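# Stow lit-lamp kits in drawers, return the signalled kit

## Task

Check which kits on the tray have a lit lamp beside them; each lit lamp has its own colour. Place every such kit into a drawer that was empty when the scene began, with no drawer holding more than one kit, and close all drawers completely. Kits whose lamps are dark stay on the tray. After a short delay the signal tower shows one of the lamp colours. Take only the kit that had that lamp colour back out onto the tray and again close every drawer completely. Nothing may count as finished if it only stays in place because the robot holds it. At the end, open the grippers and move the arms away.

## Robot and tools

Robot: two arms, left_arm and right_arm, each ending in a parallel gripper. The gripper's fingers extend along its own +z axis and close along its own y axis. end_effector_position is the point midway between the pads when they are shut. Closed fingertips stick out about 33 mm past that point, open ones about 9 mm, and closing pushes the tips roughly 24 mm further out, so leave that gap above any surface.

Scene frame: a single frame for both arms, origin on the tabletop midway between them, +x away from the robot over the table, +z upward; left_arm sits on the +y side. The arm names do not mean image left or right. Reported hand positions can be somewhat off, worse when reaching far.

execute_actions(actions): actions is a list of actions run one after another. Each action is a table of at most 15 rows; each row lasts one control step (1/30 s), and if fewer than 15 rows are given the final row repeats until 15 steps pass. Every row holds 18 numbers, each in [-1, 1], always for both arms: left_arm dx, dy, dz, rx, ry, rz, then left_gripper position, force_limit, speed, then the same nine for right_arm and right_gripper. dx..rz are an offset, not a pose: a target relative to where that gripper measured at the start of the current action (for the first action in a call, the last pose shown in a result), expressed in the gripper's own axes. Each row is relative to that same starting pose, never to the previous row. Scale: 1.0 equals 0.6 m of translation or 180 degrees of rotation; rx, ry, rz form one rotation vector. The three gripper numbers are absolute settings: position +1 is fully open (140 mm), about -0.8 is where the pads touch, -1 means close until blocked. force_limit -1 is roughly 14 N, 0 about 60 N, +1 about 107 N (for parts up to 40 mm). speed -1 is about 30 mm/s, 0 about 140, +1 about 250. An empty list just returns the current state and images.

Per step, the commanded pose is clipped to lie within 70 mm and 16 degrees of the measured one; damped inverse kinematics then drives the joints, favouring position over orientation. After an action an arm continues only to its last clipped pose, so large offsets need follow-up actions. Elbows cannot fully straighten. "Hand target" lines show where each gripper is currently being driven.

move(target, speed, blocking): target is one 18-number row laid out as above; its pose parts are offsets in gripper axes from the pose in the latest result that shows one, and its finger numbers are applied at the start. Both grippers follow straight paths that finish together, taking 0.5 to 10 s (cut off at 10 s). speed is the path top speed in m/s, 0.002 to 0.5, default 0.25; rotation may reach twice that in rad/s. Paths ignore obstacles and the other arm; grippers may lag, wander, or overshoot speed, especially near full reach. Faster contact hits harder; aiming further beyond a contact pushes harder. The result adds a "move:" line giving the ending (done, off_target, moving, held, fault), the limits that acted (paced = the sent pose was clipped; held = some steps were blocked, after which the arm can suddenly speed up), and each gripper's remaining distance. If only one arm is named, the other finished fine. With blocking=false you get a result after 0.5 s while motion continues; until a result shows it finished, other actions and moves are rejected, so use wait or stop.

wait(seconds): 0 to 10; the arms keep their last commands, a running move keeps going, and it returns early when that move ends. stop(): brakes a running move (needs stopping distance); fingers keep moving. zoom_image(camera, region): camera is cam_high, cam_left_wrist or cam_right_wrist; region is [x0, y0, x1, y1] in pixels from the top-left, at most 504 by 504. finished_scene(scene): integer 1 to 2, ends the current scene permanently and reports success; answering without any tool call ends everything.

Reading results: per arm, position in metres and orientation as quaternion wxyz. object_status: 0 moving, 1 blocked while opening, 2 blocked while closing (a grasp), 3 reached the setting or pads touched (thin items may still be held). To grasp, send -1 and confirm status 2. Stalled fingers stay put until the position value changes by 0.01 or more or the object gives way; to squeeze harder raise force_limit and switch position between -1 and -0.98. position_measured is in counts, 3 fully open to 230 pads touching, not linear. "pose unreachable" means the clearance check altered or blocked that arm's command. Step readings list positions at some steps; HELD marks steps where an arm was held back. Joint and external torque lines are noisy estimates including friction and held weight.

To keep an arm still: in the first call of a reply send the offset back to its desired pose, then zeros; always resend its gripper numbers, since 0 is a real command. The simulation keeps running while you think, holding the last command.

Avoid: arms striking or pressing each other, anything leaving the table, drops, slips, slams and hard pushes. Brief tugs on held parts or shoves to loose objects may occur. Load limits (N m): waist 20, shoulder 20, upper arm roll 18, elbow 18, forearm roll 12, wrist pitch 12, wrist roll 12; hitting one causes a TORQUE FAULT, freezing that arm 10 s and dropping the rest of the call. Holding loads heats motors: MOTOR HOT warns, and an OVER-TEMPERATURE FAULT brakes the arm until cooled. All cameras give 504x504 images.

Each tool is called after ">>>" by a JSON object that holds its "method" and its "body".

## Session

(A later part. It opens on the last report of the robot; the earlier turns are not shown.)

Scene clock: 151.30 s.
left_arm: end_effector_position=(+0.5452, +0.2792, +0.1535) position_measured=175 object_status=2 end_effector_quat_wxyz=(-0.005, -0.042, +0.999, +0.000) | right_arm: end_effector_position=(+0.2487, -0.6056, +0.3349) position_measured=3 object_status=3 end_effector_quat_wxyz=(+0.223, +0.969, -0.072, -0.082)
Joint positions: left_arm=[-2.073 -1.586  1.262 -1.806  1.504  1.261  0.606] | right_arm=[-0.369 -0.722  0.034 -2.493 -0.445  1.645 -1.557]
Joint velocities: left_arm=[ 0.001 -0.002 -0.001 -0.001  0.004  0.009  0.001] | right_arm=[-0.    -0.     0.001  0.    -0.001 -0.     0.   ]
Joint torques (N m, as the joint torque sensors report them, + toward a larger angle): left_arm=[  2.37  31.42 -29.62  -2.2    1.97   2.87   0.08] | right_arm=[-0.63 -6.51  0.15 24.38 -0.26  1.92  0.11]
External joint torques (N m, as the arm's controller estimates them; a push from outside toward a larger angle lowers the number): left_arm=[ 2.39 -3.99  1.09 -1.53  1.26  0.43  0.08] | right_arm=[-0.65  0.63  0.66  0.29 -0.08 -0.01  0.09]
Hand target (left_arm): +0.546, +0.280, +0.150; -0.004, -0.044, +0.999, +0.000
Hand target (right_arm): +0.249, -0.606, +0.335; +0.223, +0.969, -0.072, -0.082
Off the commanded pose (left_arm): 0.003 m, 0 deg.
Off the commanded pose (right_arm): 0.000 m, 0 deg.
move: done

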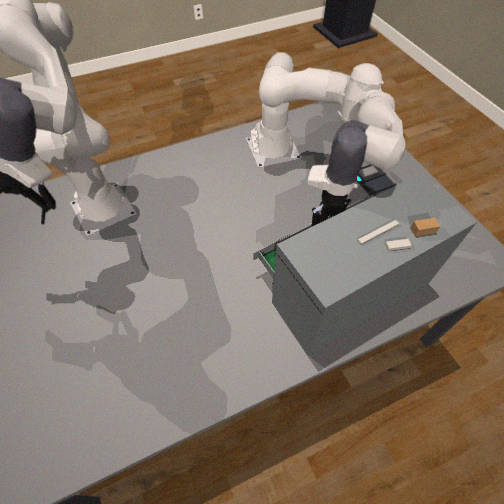

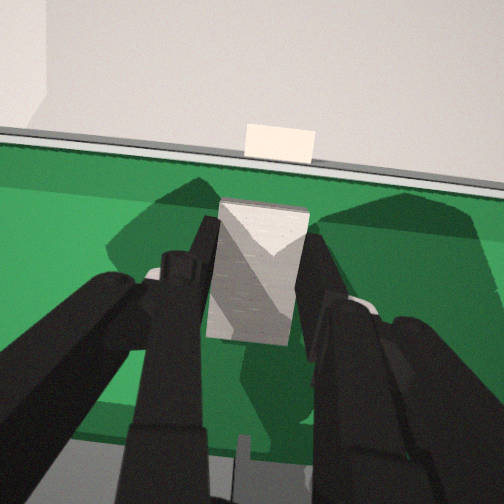

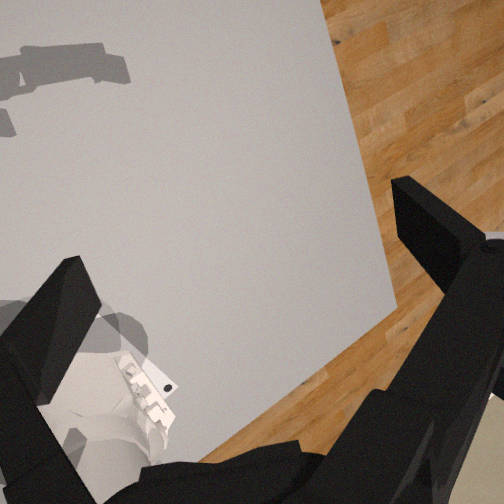

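>>> {"method": "move", "body": {"target": [0,0,0,0,0,0,-0.2,0,-0.5,0,0,0,0,0,0,1,0,0]}}

>>> {"method": "move", "body": {"target": [0.015,0,-0.14,0,0,0,-0.2,0,0,0,0,0,0,0,0,1,0,0], "speed": 0.15}}

>>> {"method": "move", "body": {"target": [0.15,0.004,0.04,0,-0.25,0,-0.2,0,0,0,0,0,0,0,0,1,0,0]}}

>>> {"method": "move", "body": {"target": [0.076,-0.002,0.098,0.008,0,0,-0.2,0,0,0,0,0,0,0,0,1,0,0], "speed": 0.12}}

Scene clock: 154.10 s.
left_arm: end_effector_position=(+0.5456, +0.2791, +0.1536) position_measured=154 object_status=3 end_effector_quat_wxyz=(-0.004, -0.042, +0.999, -0.000) | right_arm: end_effector_position=(+0.2487, -0.6056, +0.3349) position_measured=3 object_status=3 end_effector_quat_wxyz=(+0.223, +0.969, -0.072, -0.082)
Joint positions: left_arm=[-2.072 -1.586  1.262 -1.807  1.505  1.262  0.606] | right_arm=[-0.369 -0.722  0.034 -2.493 -0.445  1.645 -1.557]
Joint velocities: left_arm=[-0.     0.001 -0.     0.    -0.    -0.001 -0.001] | right_arm=[ 0.    -0.    -0.002 -0.001 -0.    -0.    -0.001]
Joint torques (N m, as the joint torque sensors report them, + toward a larger angle): left_arm=[  0.57  33.26 -32.43  -0.92   0.43   2.23   0.1 ] | right_arm=[-0.55 -6.41  0.57 24.32 -0.28  1.93  0.11]
External joint torques (N m, as the arm's controller estimates them; a push from outside toward a larger angle lowers the number): left_arm=[ 0.59 -2.35 -1.54 -0.25 -0.3  -0.23  0.1 ] | right_arm=[-0.53  0.73  1.14  0.25 -0.09  0.01  0.09]
Hand target (left_arm): +0.545, +0.279, +0.153; -0.005, -0.042, +0.999, +0.000
Hand target (right_arm): +0.249, -0.606, +0.335; +0.223, +0.969, -0.072, -0.082
Off the commanded pose (left_arm): 0.000 m, 0 deg.
Off the commanded pose (right_arm): 0.000 m, 0 deg.
move: done

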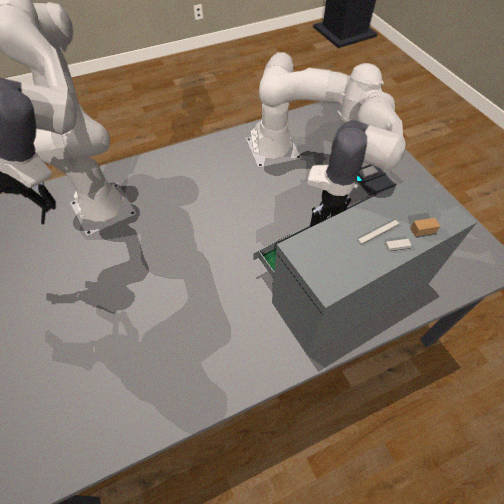

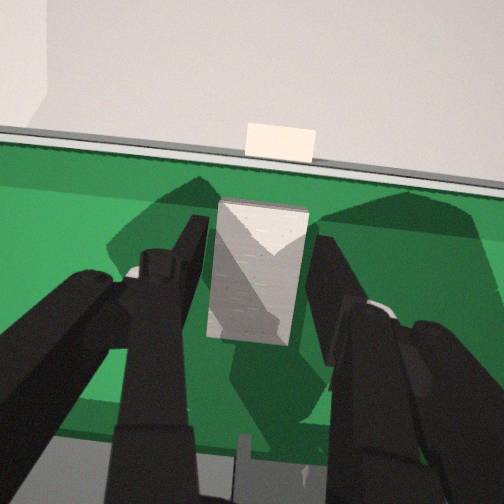

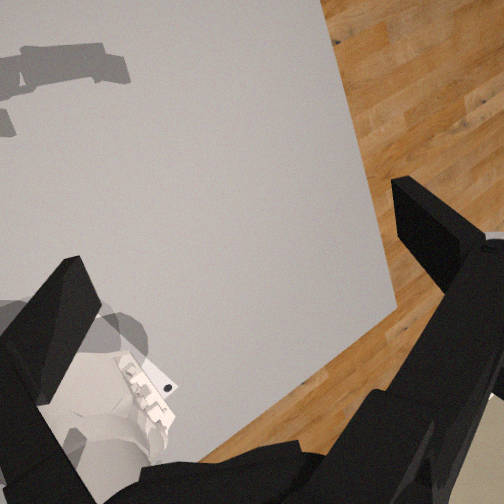

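Scene clock: 155.17 s.
left_arm: end_effector_position=(+0.5389, +0.2792, +0.2383) position_measured=154 object_status=3 end_effector_quat_wxyz=(-0.001, -0.043, +0.999, -0.002) | right_arm: end_effector_position=(+0.2487, -0.6056, +0.3349) position_measured=3 object_status=3 end_effector_quat_wxyz=(+0.223, +0.969, -0.072, -0.082)
Joint positions: left_arm=[-2.109 -1.479  1.151 -1.721  1.4    1.175  0.606] | right_arm=[-0.369 -0.722  0.034 -2.493 -0.445  1.645 -1.557]
Joint velocities: left_arm=[-0.001 -0.001 -0.     0.    -0.002 -0.01   0.001] | right_arm=[-0.    -0.001  0.    -0.    -0.    -0.    -0.001]
Joint torques (N m, as the joint torque sensors report them, + toward a larger angle): left_arm=[ -1.25  34.11 -30.18   2.43  -0.52   2.     0.14] | right_arm=[-0.3  -6.38  0.58 24.22 -0.3   1.92  0.11]
External joint torques (N m, as the arm's controller estimates them; a push from outside toward a larger angle lowers the number): left_arm=[-1.19 -1.99 -0.78  1.42 -1.24 -0.48  0.15] | right_arm=[-0.33  0.72  1.1   0.2  -0.12  0.    0.09]
Hand target (left_arm): +0.537, +0.279, +0.238; -0.005, -0.042, +0.999, -0.001
Hand target (right_arm): +0.249, -0.606, +0.335; +0.223, +0.969, -0.072, -0.082
Off the commanded pose (left_arm): 0.002 m, 0 deg.
Off the commanded pose (right_arm): 0.000 m, 0 deg.
move: done

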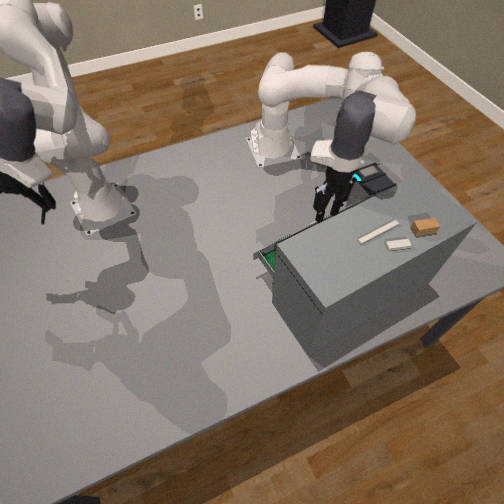

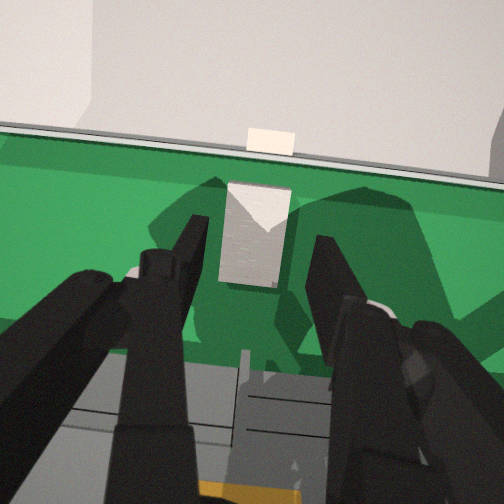

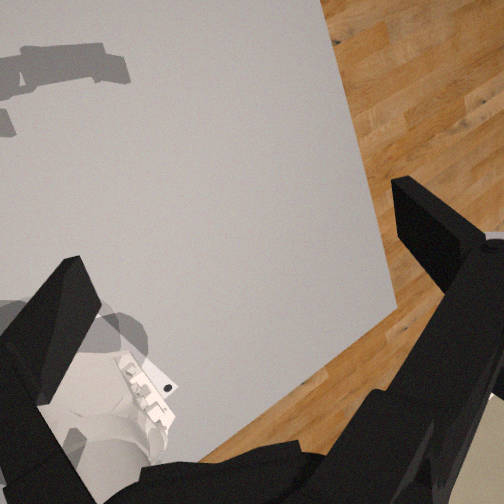

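Scene clock: 157.40 s.
left_arm: end_effector_position=(+0.4516, +0.2799, +0.2148) position_measured=154 object_status=3 end_effector_quat_wxyz=(+0.380, -0.040, +0.924, +0.016) | right_arm: end_effector_position=(+0.2487, -0.6056, +0.3349) position_measured=3 object_status=3 end_effector_quat_wxyz=(+0.223, +0.969, -0.072, -0.082)
Joint positions: left_arm=[-1.492 -1.765  1.25  -2.848  2.093  1.476  0.299] | right_arm=[-0.369 -0.722  0.034 -2.493 -0.445  1.645 -1.557]
Joint velocities: left_arm=[ 0.001 -0.007  0.001 -0.002  0.013  0.    -0.019] | right_arm=[-0.001  0.001 -0.001  0.     0.001 -0.    -0.   ]
Joint torques (N m, as the joint torque sensors report them, + toward a larger angle): left_arm=[  0.92  12.85 -20.81   2.07   3.23   2.52  -0.07] | right_arm=[-0.62 -6.5   0.75 24.36 -0.28  1.92  0.11]
External joint torques (N m, as the arm's controller estimates them; a push from outside toward a larger angle lowers the number): left_arm=[ 0.95 -2.26  0.28 -1.35  0.92  0.24 -0.05] | right_arm=[-0.55  0.58  1.37  0.31 -0.09  0.01  0.09]
Hand target (left_arm): +0.452, +0.280, +0.215; +0.383, -0.045, +0.923, +0.013
Hand target (right_arm): +0.249, -0.606, +0.335; +0.223, +0.969, -0.072, -0.082
Off the commanded pose (left_arm): 0.007 m, 0 deg.
Off the commanded pose (right_arm): 0.000 m, 0 deg.
move: off_target (left_arm)

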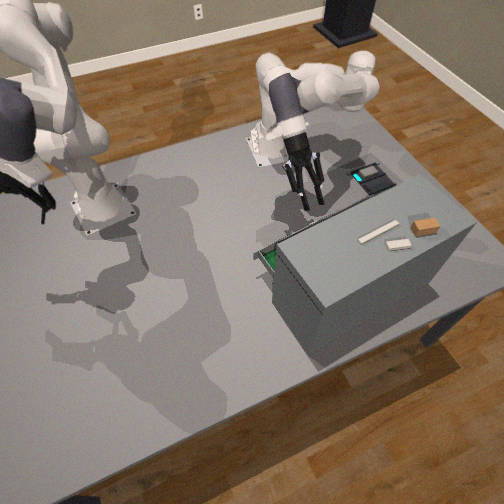

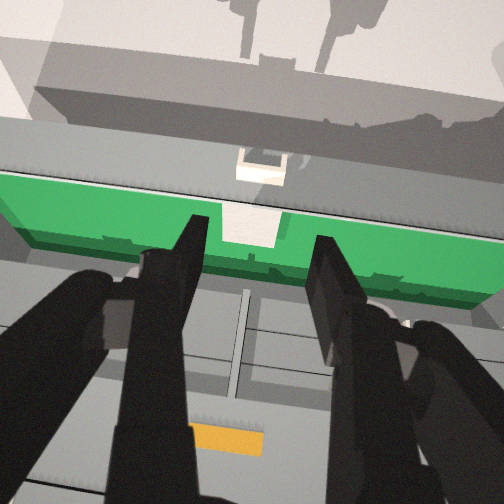

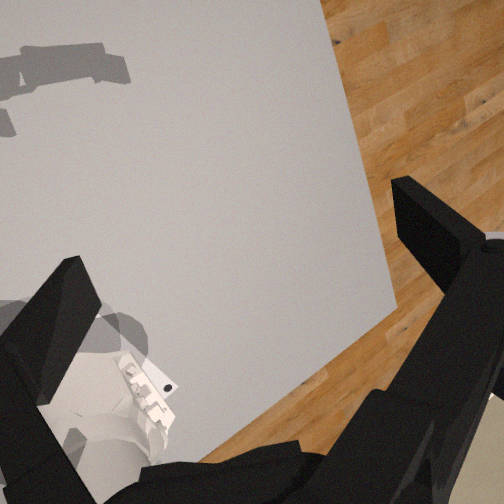

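Scene clock: 158.63 s.
left_arm: end_effector_position=(+0.4596, +0.2805, +0.1377) position_measured=154 object_status=3 end_effector_quat_wxyz=(+0.378, -0.036, +0.925, +0.008) | right_arm: end_effector_position=(+0.2487, -0.6056, +0.3349) position_measured=3 object_status=3 end_effector_quat_wxyz=(+0.223, +0.969, -0.072, -0.082)
Joint positions: left_arm=[-1.395 -1.755  1.544 -2.865  2.339  1.62   0.299] | right_arm=[-0.369 -0.722  0.034 -2.493 -0.445  1.645 -1.557]
Joint velocities: left_arm=[ 0.     0.    -0.    -0.001  0.004  0.012  0.001] | right_arm=[ 0.001  0.001  0.001  0.001 -0.    -0.    -0.002]
Joint torques (N m, as the joint torque sensors report them, + toward a larger angle): left_arm=[  1.41  12.36 -21.49  -2.88   3.     2.89   0.23] | right_arm=[-0.42 -6.39  0.53 24.22 -0.28  1.91  0.1 ]
External joint torques (N m, as the arm's controller estimates them; a push from outside toward a larger angle lowers the number): left_arm=[ 1.46 -1.16  0.01 -0.79  0.92  0.59  0.25] | right_arm=[-0.45  0.67  1.04  0.16 -0.09 -0.01  0.08]
Hand target (left_arm): +0.460, +0.280, +0.138; +0.380, -0.034, +0.924, +0.007
Hand target (right_arm): +0.249, -0.606, +0.335; +0.223, +0.969, -0.072, -0.082
Off the commanded pose (left_arm): 0.004 m, 0 deg.
Off the commanded pose (right_arm): 0.000 m, 0 deg.
move: off_target (left_arm)

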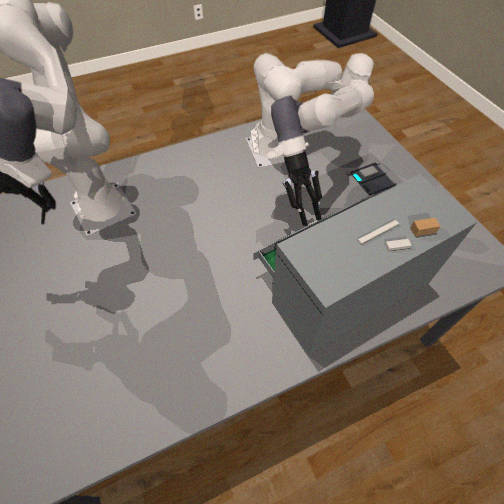

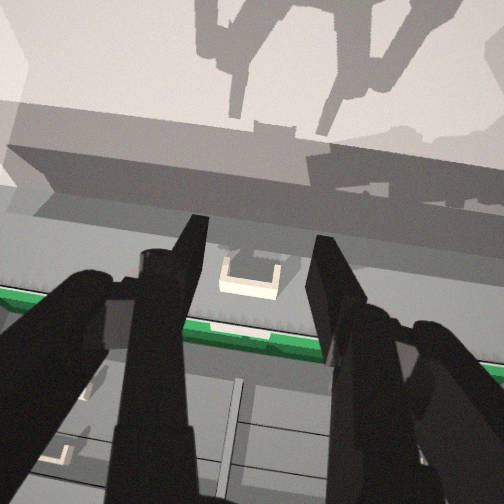

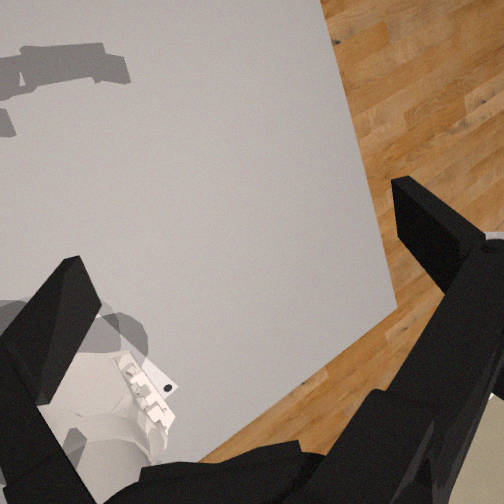

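>>> {"method": "move", "body": {"target": [-0.188,0.003,0.183,0,0,0,-0.2,0,0,0,0,0,0,0,0,1,0,0], "speed": 0.07}}

>>> {"method": "move", "body": {"target": [0.04,0,-0.04,0,0,0,-0.2,0,0,0,0,0,0,0,0,1,0,0], "speed": 0.1}}

>>> {"method": "move", "body": {"target": [0.06,0,0.062,0,0,0,-0.2,0,0,0,0,0,0,0,0,1,0,0], "speed": 0.1}}

Scene clock: 164.30 s.
left_arm: end_effector_position=(+0.6126, +0.2922, +0.1341) position_measured=154 object_status=3 end_effector_quat_wxyz=(+0.373, -0.044, +0.927, +0.008) | right_arm: end_effector_position=(+0.2487, -0.6056, +0.3349) position_measured=3 object_status=3 end_effector_quat_wxyz=(+0.223, +0.969, -0.072, -0.082)
Joint positions: left_arm=[-1.697 -1.754  1.516 -2.389  2.348  1.737  0.411] | right_arm=[-0.369 -0.722  0.034 -2.493 -0.445  1.645 -1.557]
Joint velocities: left_arm=[-0.001 -0.001  0.001  0.001 -0.     0.     0.016] | right_arm=[-0.001  0.001 -0.     0.    -0.     0.001 -0.001]
Joint torques (N m, as the joint torque sensors report them, + toward a larger angle): left_arm=[ -2.87  20.72 -32.09  -0.72   2.75   4.23   0.4 ] | right_arm=[-0.29 -6.53  0.51 24.4  -0.28  1.89  0.09]
External joint torques (N m, as the arm's controller estimates them; a push from outside toward a larger angle lowers the number): left_arm=[-2.82 -1.29 -2.86  2.69  0.92  1.72  0.41] | right_arm=[-0.3   0.56  1.04  0.32 -0.09 -0.03  0.07]
Hand target (left_arm): +0.616, +0.289, +0.138; +0.378, -0.036, +0.925, +0.007
Hand target (right_arm): +0.249, -0.606, +0.335; +0.223, +0.969, -0.072, -0.082
Off the commanded pose (left_arm): 0.006 m, 1 deg.
Off the commanded pose (right_arm): 0.000 m, 0 deg.
move: off_target (left_arm)

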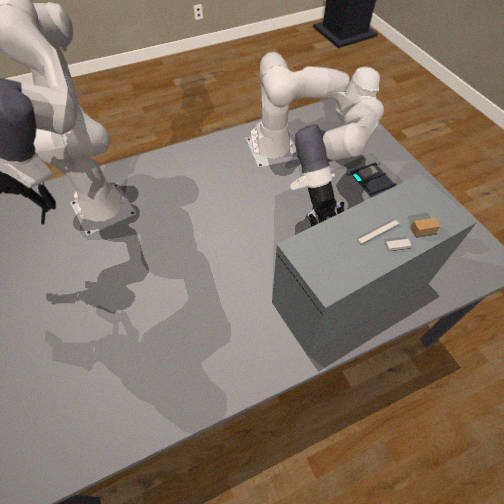

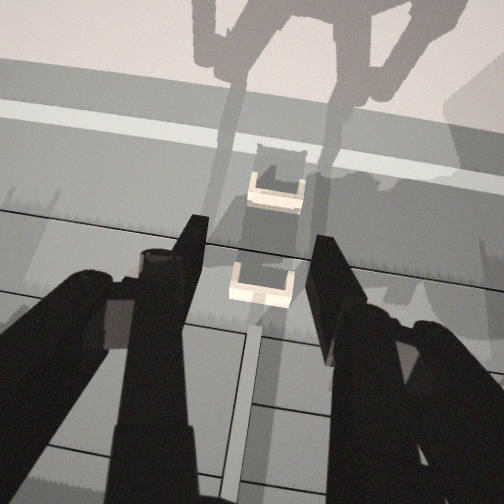

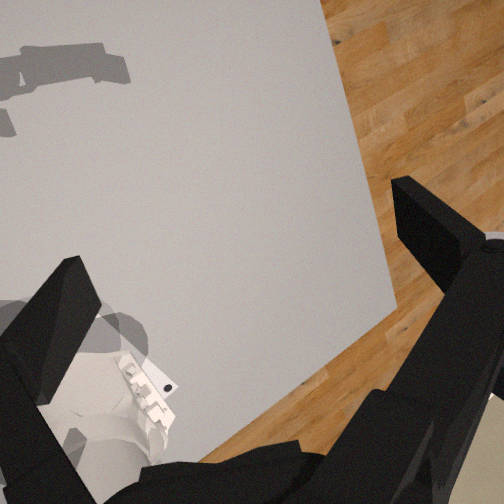

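Scene clock: 165.13 s.
left_arm: end_effector_position=(+0.5806, +0.2890, +0.1368) position_measured=154 object_status=3 end_effector_quat_wxyz=(+0.376, -0.040, +0.926, +0.008) | right_arm: end_effector_position=(+0.2487, -0.6056, +0.3349) position_measured=3 object_status=3 end_effector_quat_wxyz=(+0.223, +0.969, -0.072, -0.082)
Joint positions: left_arm=[-1.635 -1.754  1.52  -2.494  2.348  1.709  0.388] | right_arm=[-0.369 -0.722  0.034 -2.493 -0.445  1.645 -1.557]
Joint velocities: left_arm=[ 0.004  0.    -0.    -0.002 -0.001 -0.011 -0.013] | right_arm=[-0.001  0.001 -0.    -0.001 -0.    -0.    -0.   ]
Joint torques (N m, as the joint torque sensors report them, + toward a larger angle): left_arm=[  2.    16.81 -27.67  -4.41   1.45   1.97  -0.17] | right_arm=[-0.34 -6.3   0.28 24.44 -0.29  1.91  0.11]
External joint torques (N m, as the arm's controller estimates them; a push from outside toward a larger angle lowers the number): left_arm=[ 1.94 -3.07  0.27 -1.39 -0.45 -0.48 -0.15] | right_arm=[-0.31  0.71  0.86  0.44 -0.11 -0.01  0.09]
Hand target (left_arm): +0.579, +0.290, +0.135; +0.373, -0.044, +0.927, +0.008
Hand target (right_arm): +0.249, -0.606, +0.335; +0.223, +0.969, -0.072, -0.082
Off the commanded pose (left_arm): 0.003 m, 1 deg.
Off the commanded pose (right_arm): 0.000 m, 0 deg.
move: done

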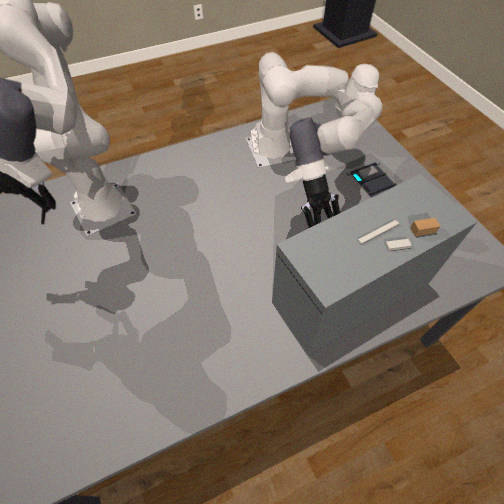

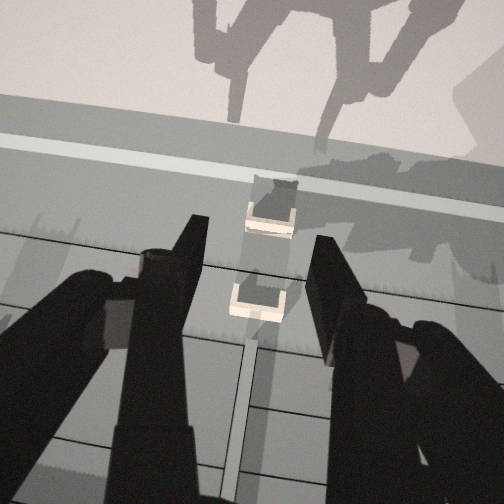

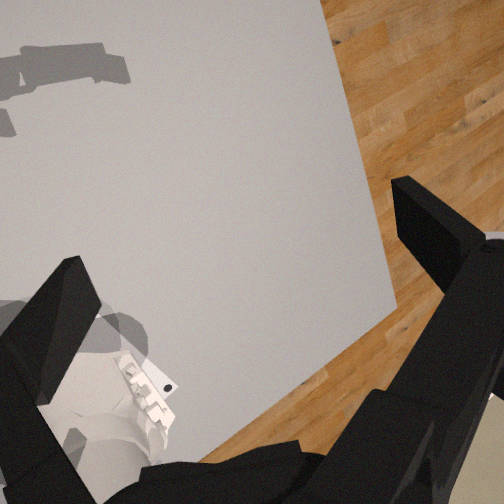

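Scene clock: 166.10 s.
left_arm: end_effector_position=(+0.5785, +0.2867, +0.0842) position_measured=154 object_status=3 end_effector_quat_wxyz=(+0.374, -0.034, +0.927, +0.011) | right_arm: end_effector_position=(+0.2487, -0.6056, +0.3349) position_measured=3 object_status=3 end_effector_quat_wxyz=(+0.223, +0.969, -0.072, -0.082)
Joint positions: left_arm=[-1.62  -1.772  1.65  -2.486  2.462  1.766  0.37 ] | right_arm=[-0.369 -0.722  0.034 -2.493 -0.445  1.645 -1.557]
Joint velocities: left_arm=[ 0.    -0.     0.     0.     0.008  0.011 -0.01 ] | right_arm=[ 0.     0.     0.001 -0.     0.     0.     0.001]
Joint torques (N m, as the joint torque sensors report them, + toward a larger angle): left_arm=[  2.05  16.29 -27.69  -4.09   2.77   2.92  -0.2 ] | right_arm=[-0.39 -6.35  0.45 24.31 -0.29  1.93  0.14]
External joint torques (N m, as the arm's controller estimates them; a push from outside toward a larger angle lowers the number): left_arm=[ 2.02 -2.91  0.13  1.15  0.96  0.52 -0.18] | right_arm=[-0.43  0.73  0.94  0.29 -0.11  0.01  0.12]
Hand target (left_arm): +0.580, +0.288, +0.084; +0.376, -0.039, +0.926, +0.009
Hand target (right_arm): +0.249, -0.606, +0.335; +0.223, +0.969, -0.072, -0.082
Off the commanded pose (left_arm): 0.003 m, 1 deg.
Off the commanded pose (right_arm): 0.000 m, 0 deg.
joint sent to its limit (left arm) — the command would take joint 2 (shoulder) past its lower limit, so that joint was sent only as far as its limit.
move: done

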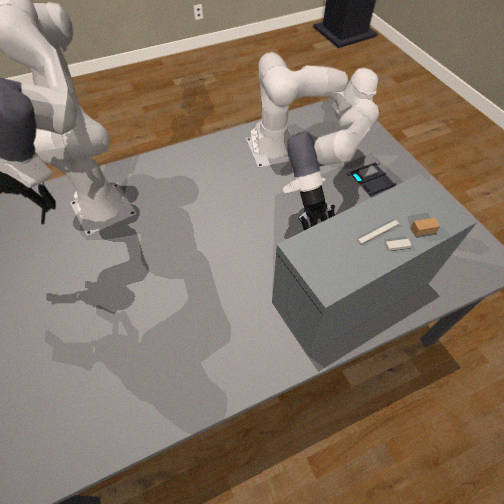

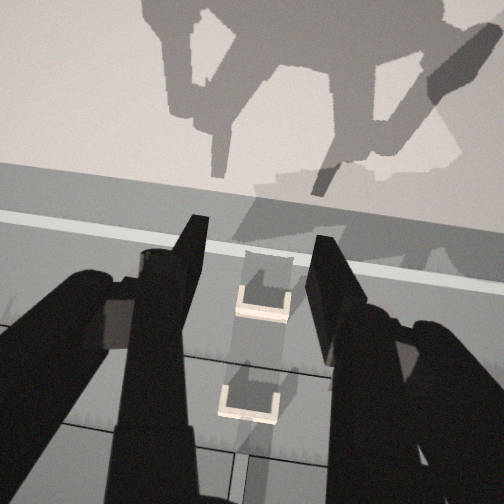

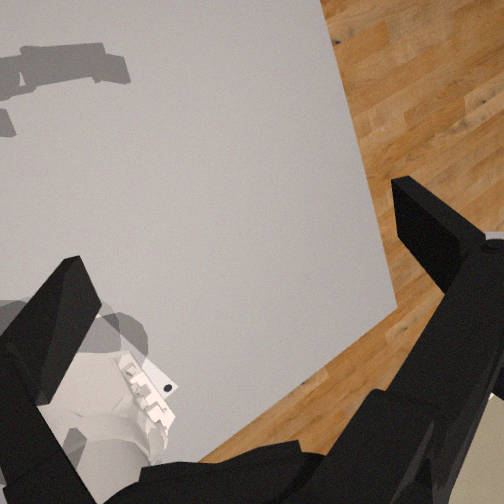

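>>> {"method": "move", "body": {"target": [-0.043,0.004,0.038,0.006,0,0,-0.2,0,0,0,0,0,0,0,0,1,0,0], "speed": 0.04}}

>>> {"method": "move", "body": {"target": [0.002,0,-0.002,0,0,0,-1,0.6,0,0,0,0,0,0,0,1,0,0]}}

Scene clock: 168.67 s.
left_arm: end_effector_position=(+0.6117, +0.2941, +0.0842) position_measured=154 object_status=3 end_effector_quat_wxyz=(+0.374, -0.037, +0.927, +0.005) | right_arm: end_effector_position=(+0.2487, -0.6056, +0.3349) position_measured=3 object_status=3 end_effector_quat_wxyz=(+0.223, +0.969, -0.072, -0.082)
Joint positions: left_arm=[-1.666 -1.772  1.635 -2.379  2.442  1.822  0.403] | right_arm=[-0.369 -0.722  0.034 -2.493 -0.445  1.645 -1.557]
Joint velocities: left_arm=[ 0.    -0.002  0.     0.003 -0.01   0.008  0.019] | right_arm=[ 0.001  0.001  0.     0.001 -0.     0.    -0.   ]
Joint torques (N m, as the joint torque sensors report them, + toward a larger angle): left_arm=[ -1.81  18.24 -31.48  -2.62   0.6    3.38   0.26] | right_arm=[-0.5  -6.44  0.57 24.45 -0.3   1.95  0.13]
External joint torques (N m, as the arm's controller estimates them; a push from outside toward a larger angle lowers the number): left_arm=[-1.87 -3.11 -2.27  2.58 -1.09  0.89  0.28] | right_arm=[-0.55  0.72  1.07  0.26 -0.11  0.01  0.11]
Hand target (left_arm): +0.612, +0.291, +0.085; +0.374, -0.031, +0.927, +0.002
Hand target (right_arm): +0.249, -0.606, +0.335; +0.223, +0.969, -0.072, -0.082
Off the commanded pose (left_arm): 0.003 m, 1 deg.
Off the commanded pose (right_arm): 0.000 m, 0 deg.
move: done

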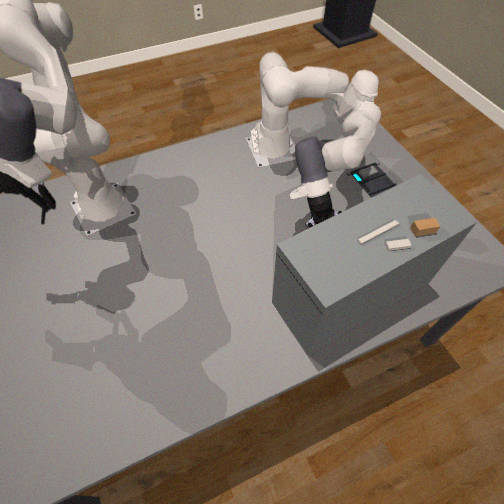

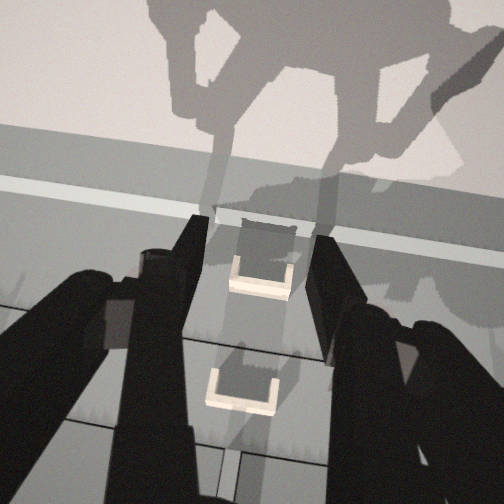

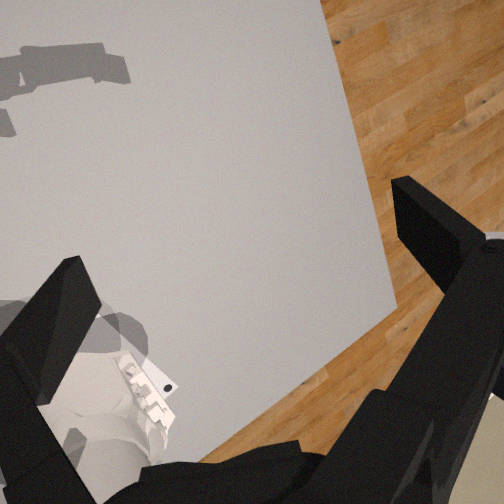

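Scene clock: 169.37 s.
left_arm: end_effector_position=(+0.6114, +0.2969, +0.0842) position_measured=195 object_status=2 end_effector_quat_wxyz=(+0.373, -0.038, +0.927, +0.007) | right_arm: end_effector_position=(+0.2487, -0.6056, +0.3349) position_measured=3 object_status=3 end_effector_quat_wxyz=(+0.223, +0.969, -0.072, -0.082)
Joint positions: left_arm=[-1.663 -1.771  1.634 -2.381  2.442  1.817  0.403] | right_arm=[-0.369 -0.722  0.034 -2.493 -0.445  1.645 -1.557]
Joint velocities: left_arm=[-0.001  0.    -0.001 -0.    -0.001 -0.001 -0.001] | right_arm=[-0.     0.001 -0.     0.001 -0.001 -0.    -0.002]
Joint torques (N m, as the joint torque sensors report them, + toward a larger angle): left_arm=[  1.34  18.   -29.59  -7.24   1.77   2.94   0.08] | right_arm=[-0.66 -6.54  0.6  24.35 -0.29  1.93  0.12]
External joint torques (N m, as the arm's controller estimates them; a push from outside toward a larger angle lowers the number): left_arm=[ 1.32 -3.37 -0.36 -2.06  0.07  0.46  0.1 ] | right_arm=[-0.67  0.51  1.14  0.28 -0.1   0.    0.1 ]
Hand target (left_arm): +0.610, +0.294, +0.084; +0.374, -0.037, +0.927, +0.005
Hand target (right_arm): +0.249, -0.606, +0.335; +0.223, +0.969, -0.072, -0.082
Off the commanded pose (left_arm): 0.003 m, 0 deg.
Off the commanded pose (right_arm): 0.000 m, 0 deg.
move: done

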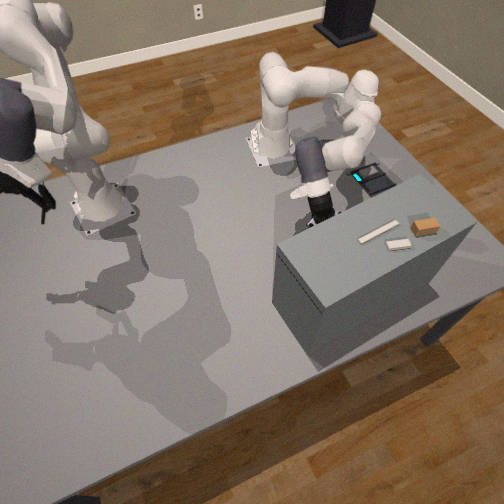

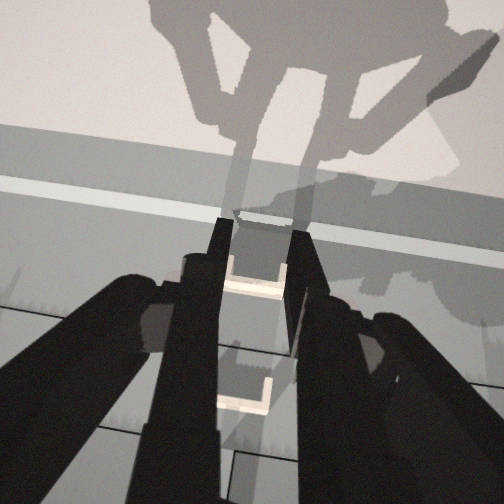

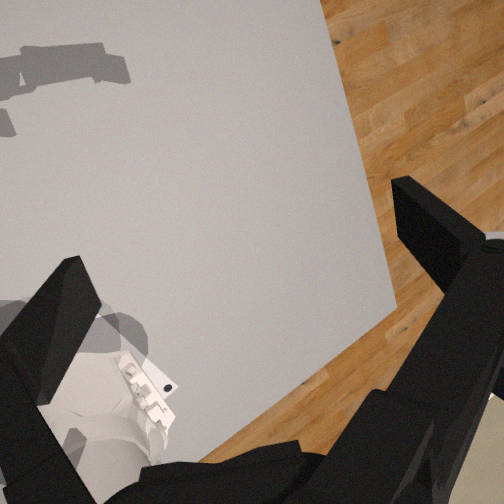

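>>> {"method": "move", "body": {"target": [0.176,-0.007,-0.168,0,0,0,-1,0.6,0,0,0,0,0,0,0,1,0,0], "speed": 0.08}}

>>> {"method": "move", "body": {"target": [0,0,0,0,0,0,-0.2,0,0,0,0,0,0,0,0,1,0,0]}}

>>> {"method": "move", "body": {"target": [-0.07,0,-0.14,0,0,0,-0.2,0,0,0,0,0,0,0,0,1,0,0], "speed": 0.15}}

Scene clock: 174.10 s.
left_arm: end_effector_position=(+0.4646, +0.2799, +0.0814) position_measured=195 object_status=2 end_effector_quat_wxyz=(+0.369, -0.033, +0.929, +0.004) | right_arm: end_effector_position=(+0.2487, -0.6056, +0.3349) position_measured=3 object_status=3 end_effector_quat_wxyz=(+0.223, +0.969, -0.072, -0.082)
Joint positions: left_arm=[-1.385 -1.714  1.718 -2.824  2.474  1.722  0.274] | right_arm=[-0.369 -0.722  0.034 -2.493 -0.445  1.645 -1.557]
Joint velocities: left_arm=[-0.     0.005 -0.001 -0.004 -0.     0.    -0.016] | right_arm=[-0.002  0.001  0.003  0.    -0.001  0.     0.001]
Joint torques (N m, as the joint torque sensors report them, + toward a larger angle): left_arm=[  4.87  13.57 -24.67  -6.7    3.59   1.65   0.11] | right_arm=[-0.58 -6.34  0.45 24.39 -0.26  1.91  0.13]
External joint torques (N m, as the arm's controller estimates them; a push from outside toward a larger angle lowers the number): left_arm=[ 4.9   0.15 -2.54 -1.59  1.7  -0.66  0.13] | right_arm=[-0.59  0.71  0.96  0.39 -0.08 -0.01  0.11]
Hand target (left_arm): +0.466, +0.285, +0.084; +0.374, -0.038, +0.927, +0.008
Hand target (right_arm): +0.249, -0.606, +0.335; +0.223, +0.969, -0.072, -0.082
Off the commanded pose (left_arm): 0.003 m, 1 deg.
Off the commanded pose (right_arm): 0.000 m, 0 deg.
move: done

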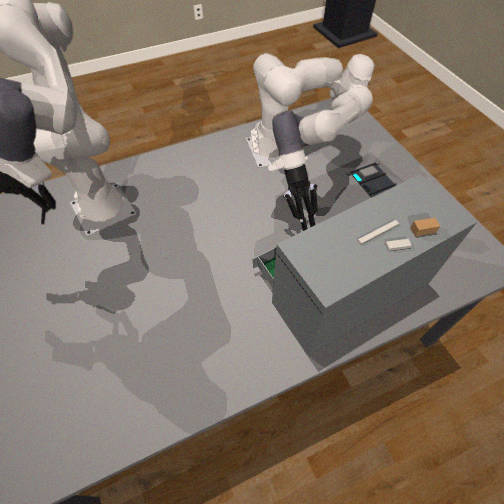

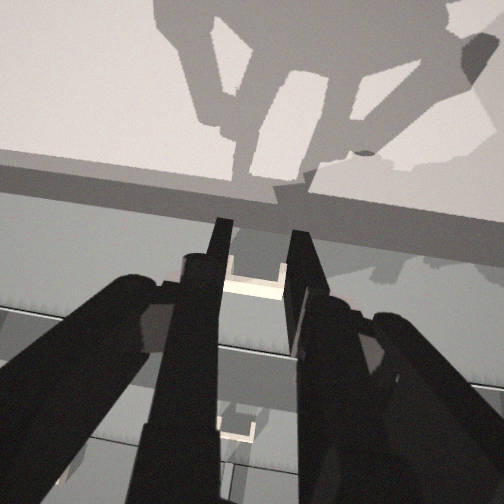

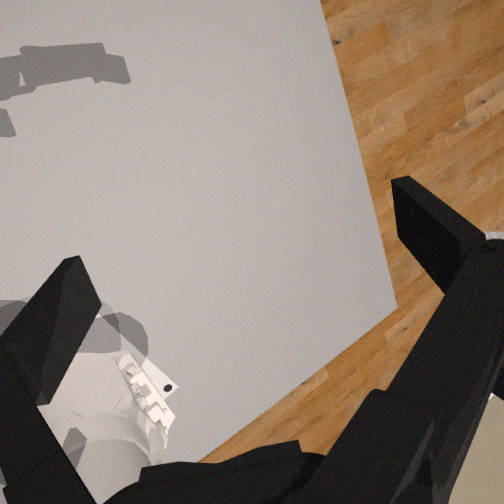

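Scene clock: 174.60 s.
left_arm: end_effector_position=(+0.4644, +0.2796, +0.0812) position_measured=154 object_status=3 end_effector_quat_wxyz=(+0.369, -0.032, +0.929, +0.003) | right_arm: end_effector_position=(+0.2487, -0.6056, +0.3349) position_measured=3 object_status=3 end_effector_quat_wxyz=(+0.223, +0.969, -0.072, -0.082)
Joint positions: left_arm=[-1.385 -1.714  1.719 -2.824  2.474  1.722  0.274] | right_arm=[-0.369 -0.722  0.034 -2.493 -0.445  1.645 -1.557]
Joint velocities: left_arm=[-0.     0.    -0.    -0.002  0.001 -0.001  0.001] | right_arm=[-0.001  0.001 -0.001 -0.002 -0.     0.001 -0.   ]
Joint torques (N m, as the joint torque sensors report them, + toward a larger angle): left_arm=[  0.7   11.99 -23.5   -4.81   1.86   2.27  -0.01] | right_arm=[-0.52 -6.25  0.61 24.37 -0.28  1.92  0.13]
External joint torques (N m, as the arm's controller estimates them; a push from outside toward a larger angle lowers the number): left_arm=[ 0.78 -1.42 -1.41  0.39 -0.04 -0.05  0.01] | right_arm=[-0.52  0.74  1.16  0.4  -0.09  0.01  0.11]
Hand target (left_arm): +0.465, +0.280, +0.081; +0.369, -0.033, +0.929, +0.004
Hand target (right_arm): +0.249, -0.606, +0.335; +0.223, +0.969, -0.072, -0.082
Off the commanded pose (left_arm): 0.000 m, 0 deg.
Off the commanded pose (right_arm): 0.000 m, 0 deg.
move: done

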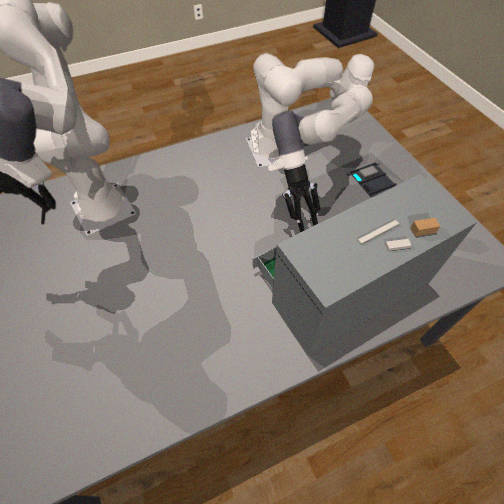

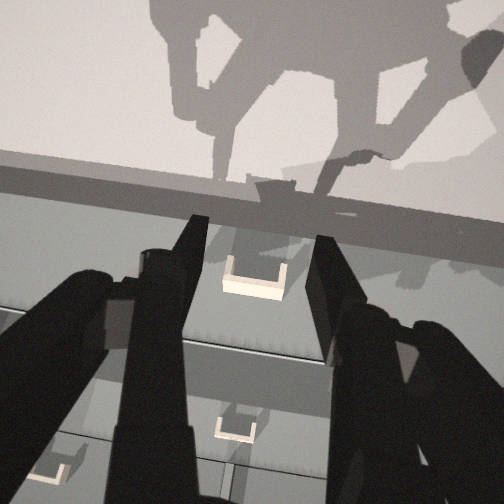

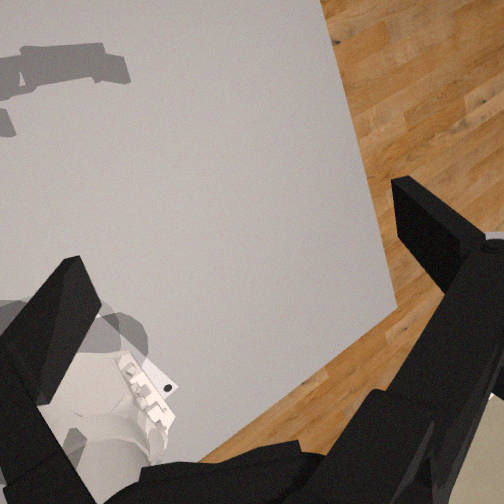

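Scene clock: 175.83 s.
left_arm: end_effector_position=(+0.4397, +0.2808, +0.1742) position_measured=154 object_status=3 end_effector_quat_wxyz=(+0.371, -0.038, +0.928, -0.001) | right_arm: end_effector_position=(+0.2487, -0.6056, +0.3349) position_measured=3 object_status=3 end_effector_quat_wxyz=(+0.223, +0.969, -0.072, -0.082)
Joint positions: left_arm=[-1.376 -1.753  1.389 -2.901  2.165  1.589  0.3  ] | right_arm=[-0.369 -0.722  0.034 -2.493 -0.445  1.645 -1.557]
Joint velocities: left_arm=[ 0.     0.005 -0.002  0.    -0.009 -0.004  0.001] | right_arm=[ 0.001  0.001  0.001  0.    -0.     0.     0.001]
Joint torques (N m, as the joint torque sensors report them, + toward a larger angle): left_arm=[ -0.92  13.13 -22.45   1.14   0.85   2.     0.24] | right_arm=[-0.52 -6.37  0.43 24.49 -0.26  1.89  0.12]
External joint torques (N m, as the arm's controller estimates them; a push from outside toward a larger angle lowers the number): left_arm=[-0.94 -0.42 -1.9  -0.21 -1.26 -0.37  0.26] | right_arm=[-0.58  0.7   0.91  0.43 -0.09 -0.04  0.1 ]
Hand target (left_arm): +0.438, +0.280, +0.173; +0.369, -0.035, +0.929, +0.001
Hand target (right_arm): +0.249, -0.606, +0.335; +0.223, +0.969, -0.072, -0.082
Off the commanded pose (left_arm): 0.004 m, 1 deg.
Off the commanded pose (right_arm): 0.000 m, 0 deg.
move: off_target (left_arm)

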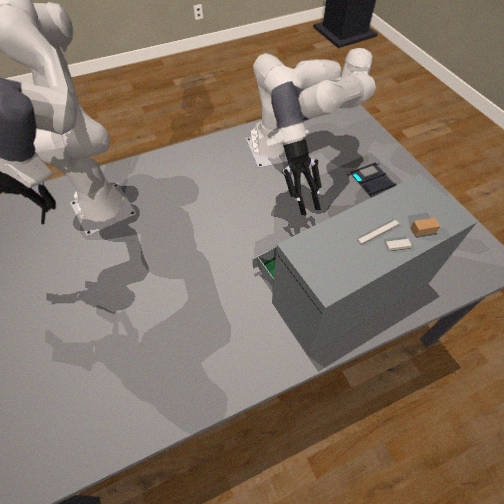

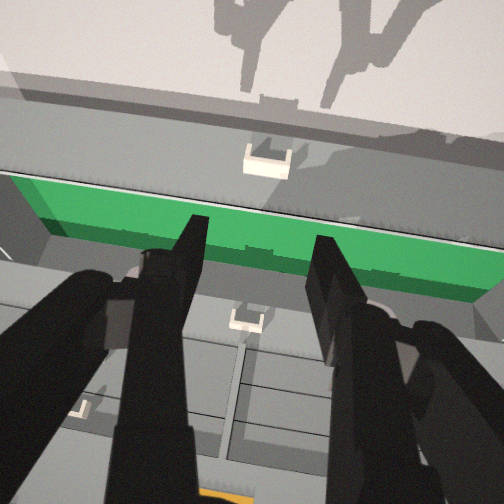

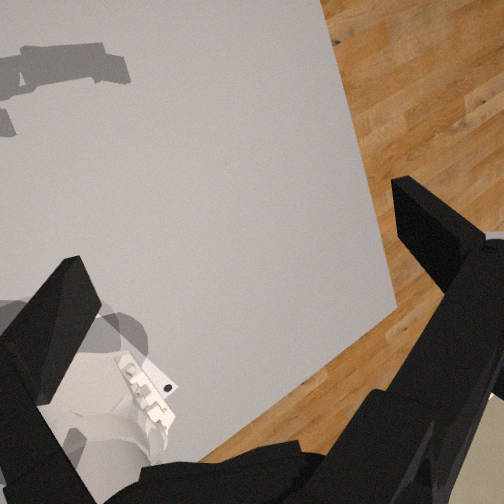

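>>> {"method": "move", "body": {"target": [0.07,0.675,-0.28,-0.196,0.196,-0.455,-0.2,0,0,0,0,0,0,0,0,1,0,0]}}

Scene clock: 181.43 s.
left_arm: end_effector_position=(+0.2713, +0.6816, +0.2544) position_measured=154 object_status=3 end_effector_quat_wxyz=(+0.015, +0.709, -0.705, -0.018) | right_arm: end_effector_position=(+0.2487, -0.6056, +0.3349) position_measured=3 object_status=3 end_effector_quat_wxyz=(+0.223, +0.969, -0.072, -0.082)
Joint positions: left_arm=[-0.93  -1.523  1.018 -2.152  1.199  1.099 -0.175] | right_arm=[-0.369 -0.722  0.034 -2.493 -0.445  1.645 -1.557]
Joint velocities: left_arm=[ 0.001  0.004  0.003  0.001 -0.009 -0.005 -0.02 ] | right_arm=[ 0.002  0.001 -0.001  0.001  0.     0.     0.002]
Joint torques (N m, as the joint torque sensors report them, + toward a larger angle): left_arm=[  2.21  24.5  -26.68   6.25  -0.59   1.85  -0.06] | right_arm=[-0.48 -6.45  0.6  24.38 -0.28  1.92  0.11]
External joint torques (N m, as the arm's controller estimates them; a push from outside toward a larger angle lowers the number): left_arm=[ 2.23 -1.59 -0.06  1.24 -1.3  -0.53 -0.06] | right_arm=[-0.53  0.59  1.1   0.32 -0.1  -0.01  0.09]
Hand target (left_arm): +0.269, +0.682, +0.254; +0.019, +0.713, -0.701, -0.019
Hand target (right_arm): +0.249, -0.606, +0.335; +0.223, +0.969, -0.072, -0.082
Off the commanded pose (left_arm): 0.007 m, 2 deg.
Off the commanded pose (right_arm): 0.000 m, 0 deg.
move: off_target (left_arm)

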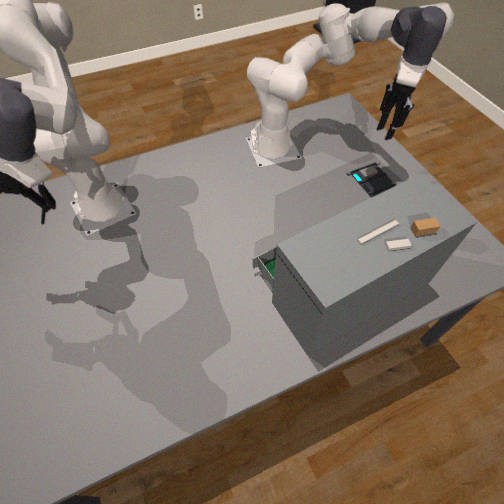

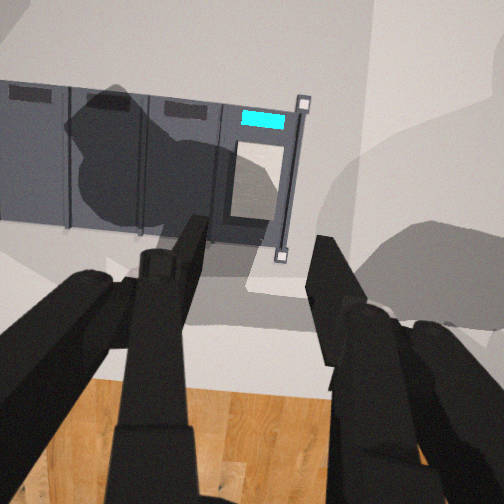

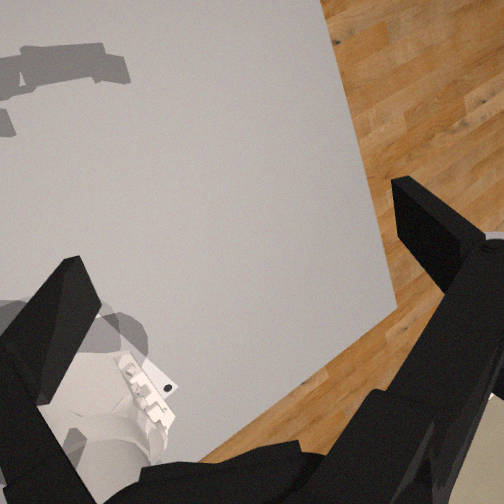

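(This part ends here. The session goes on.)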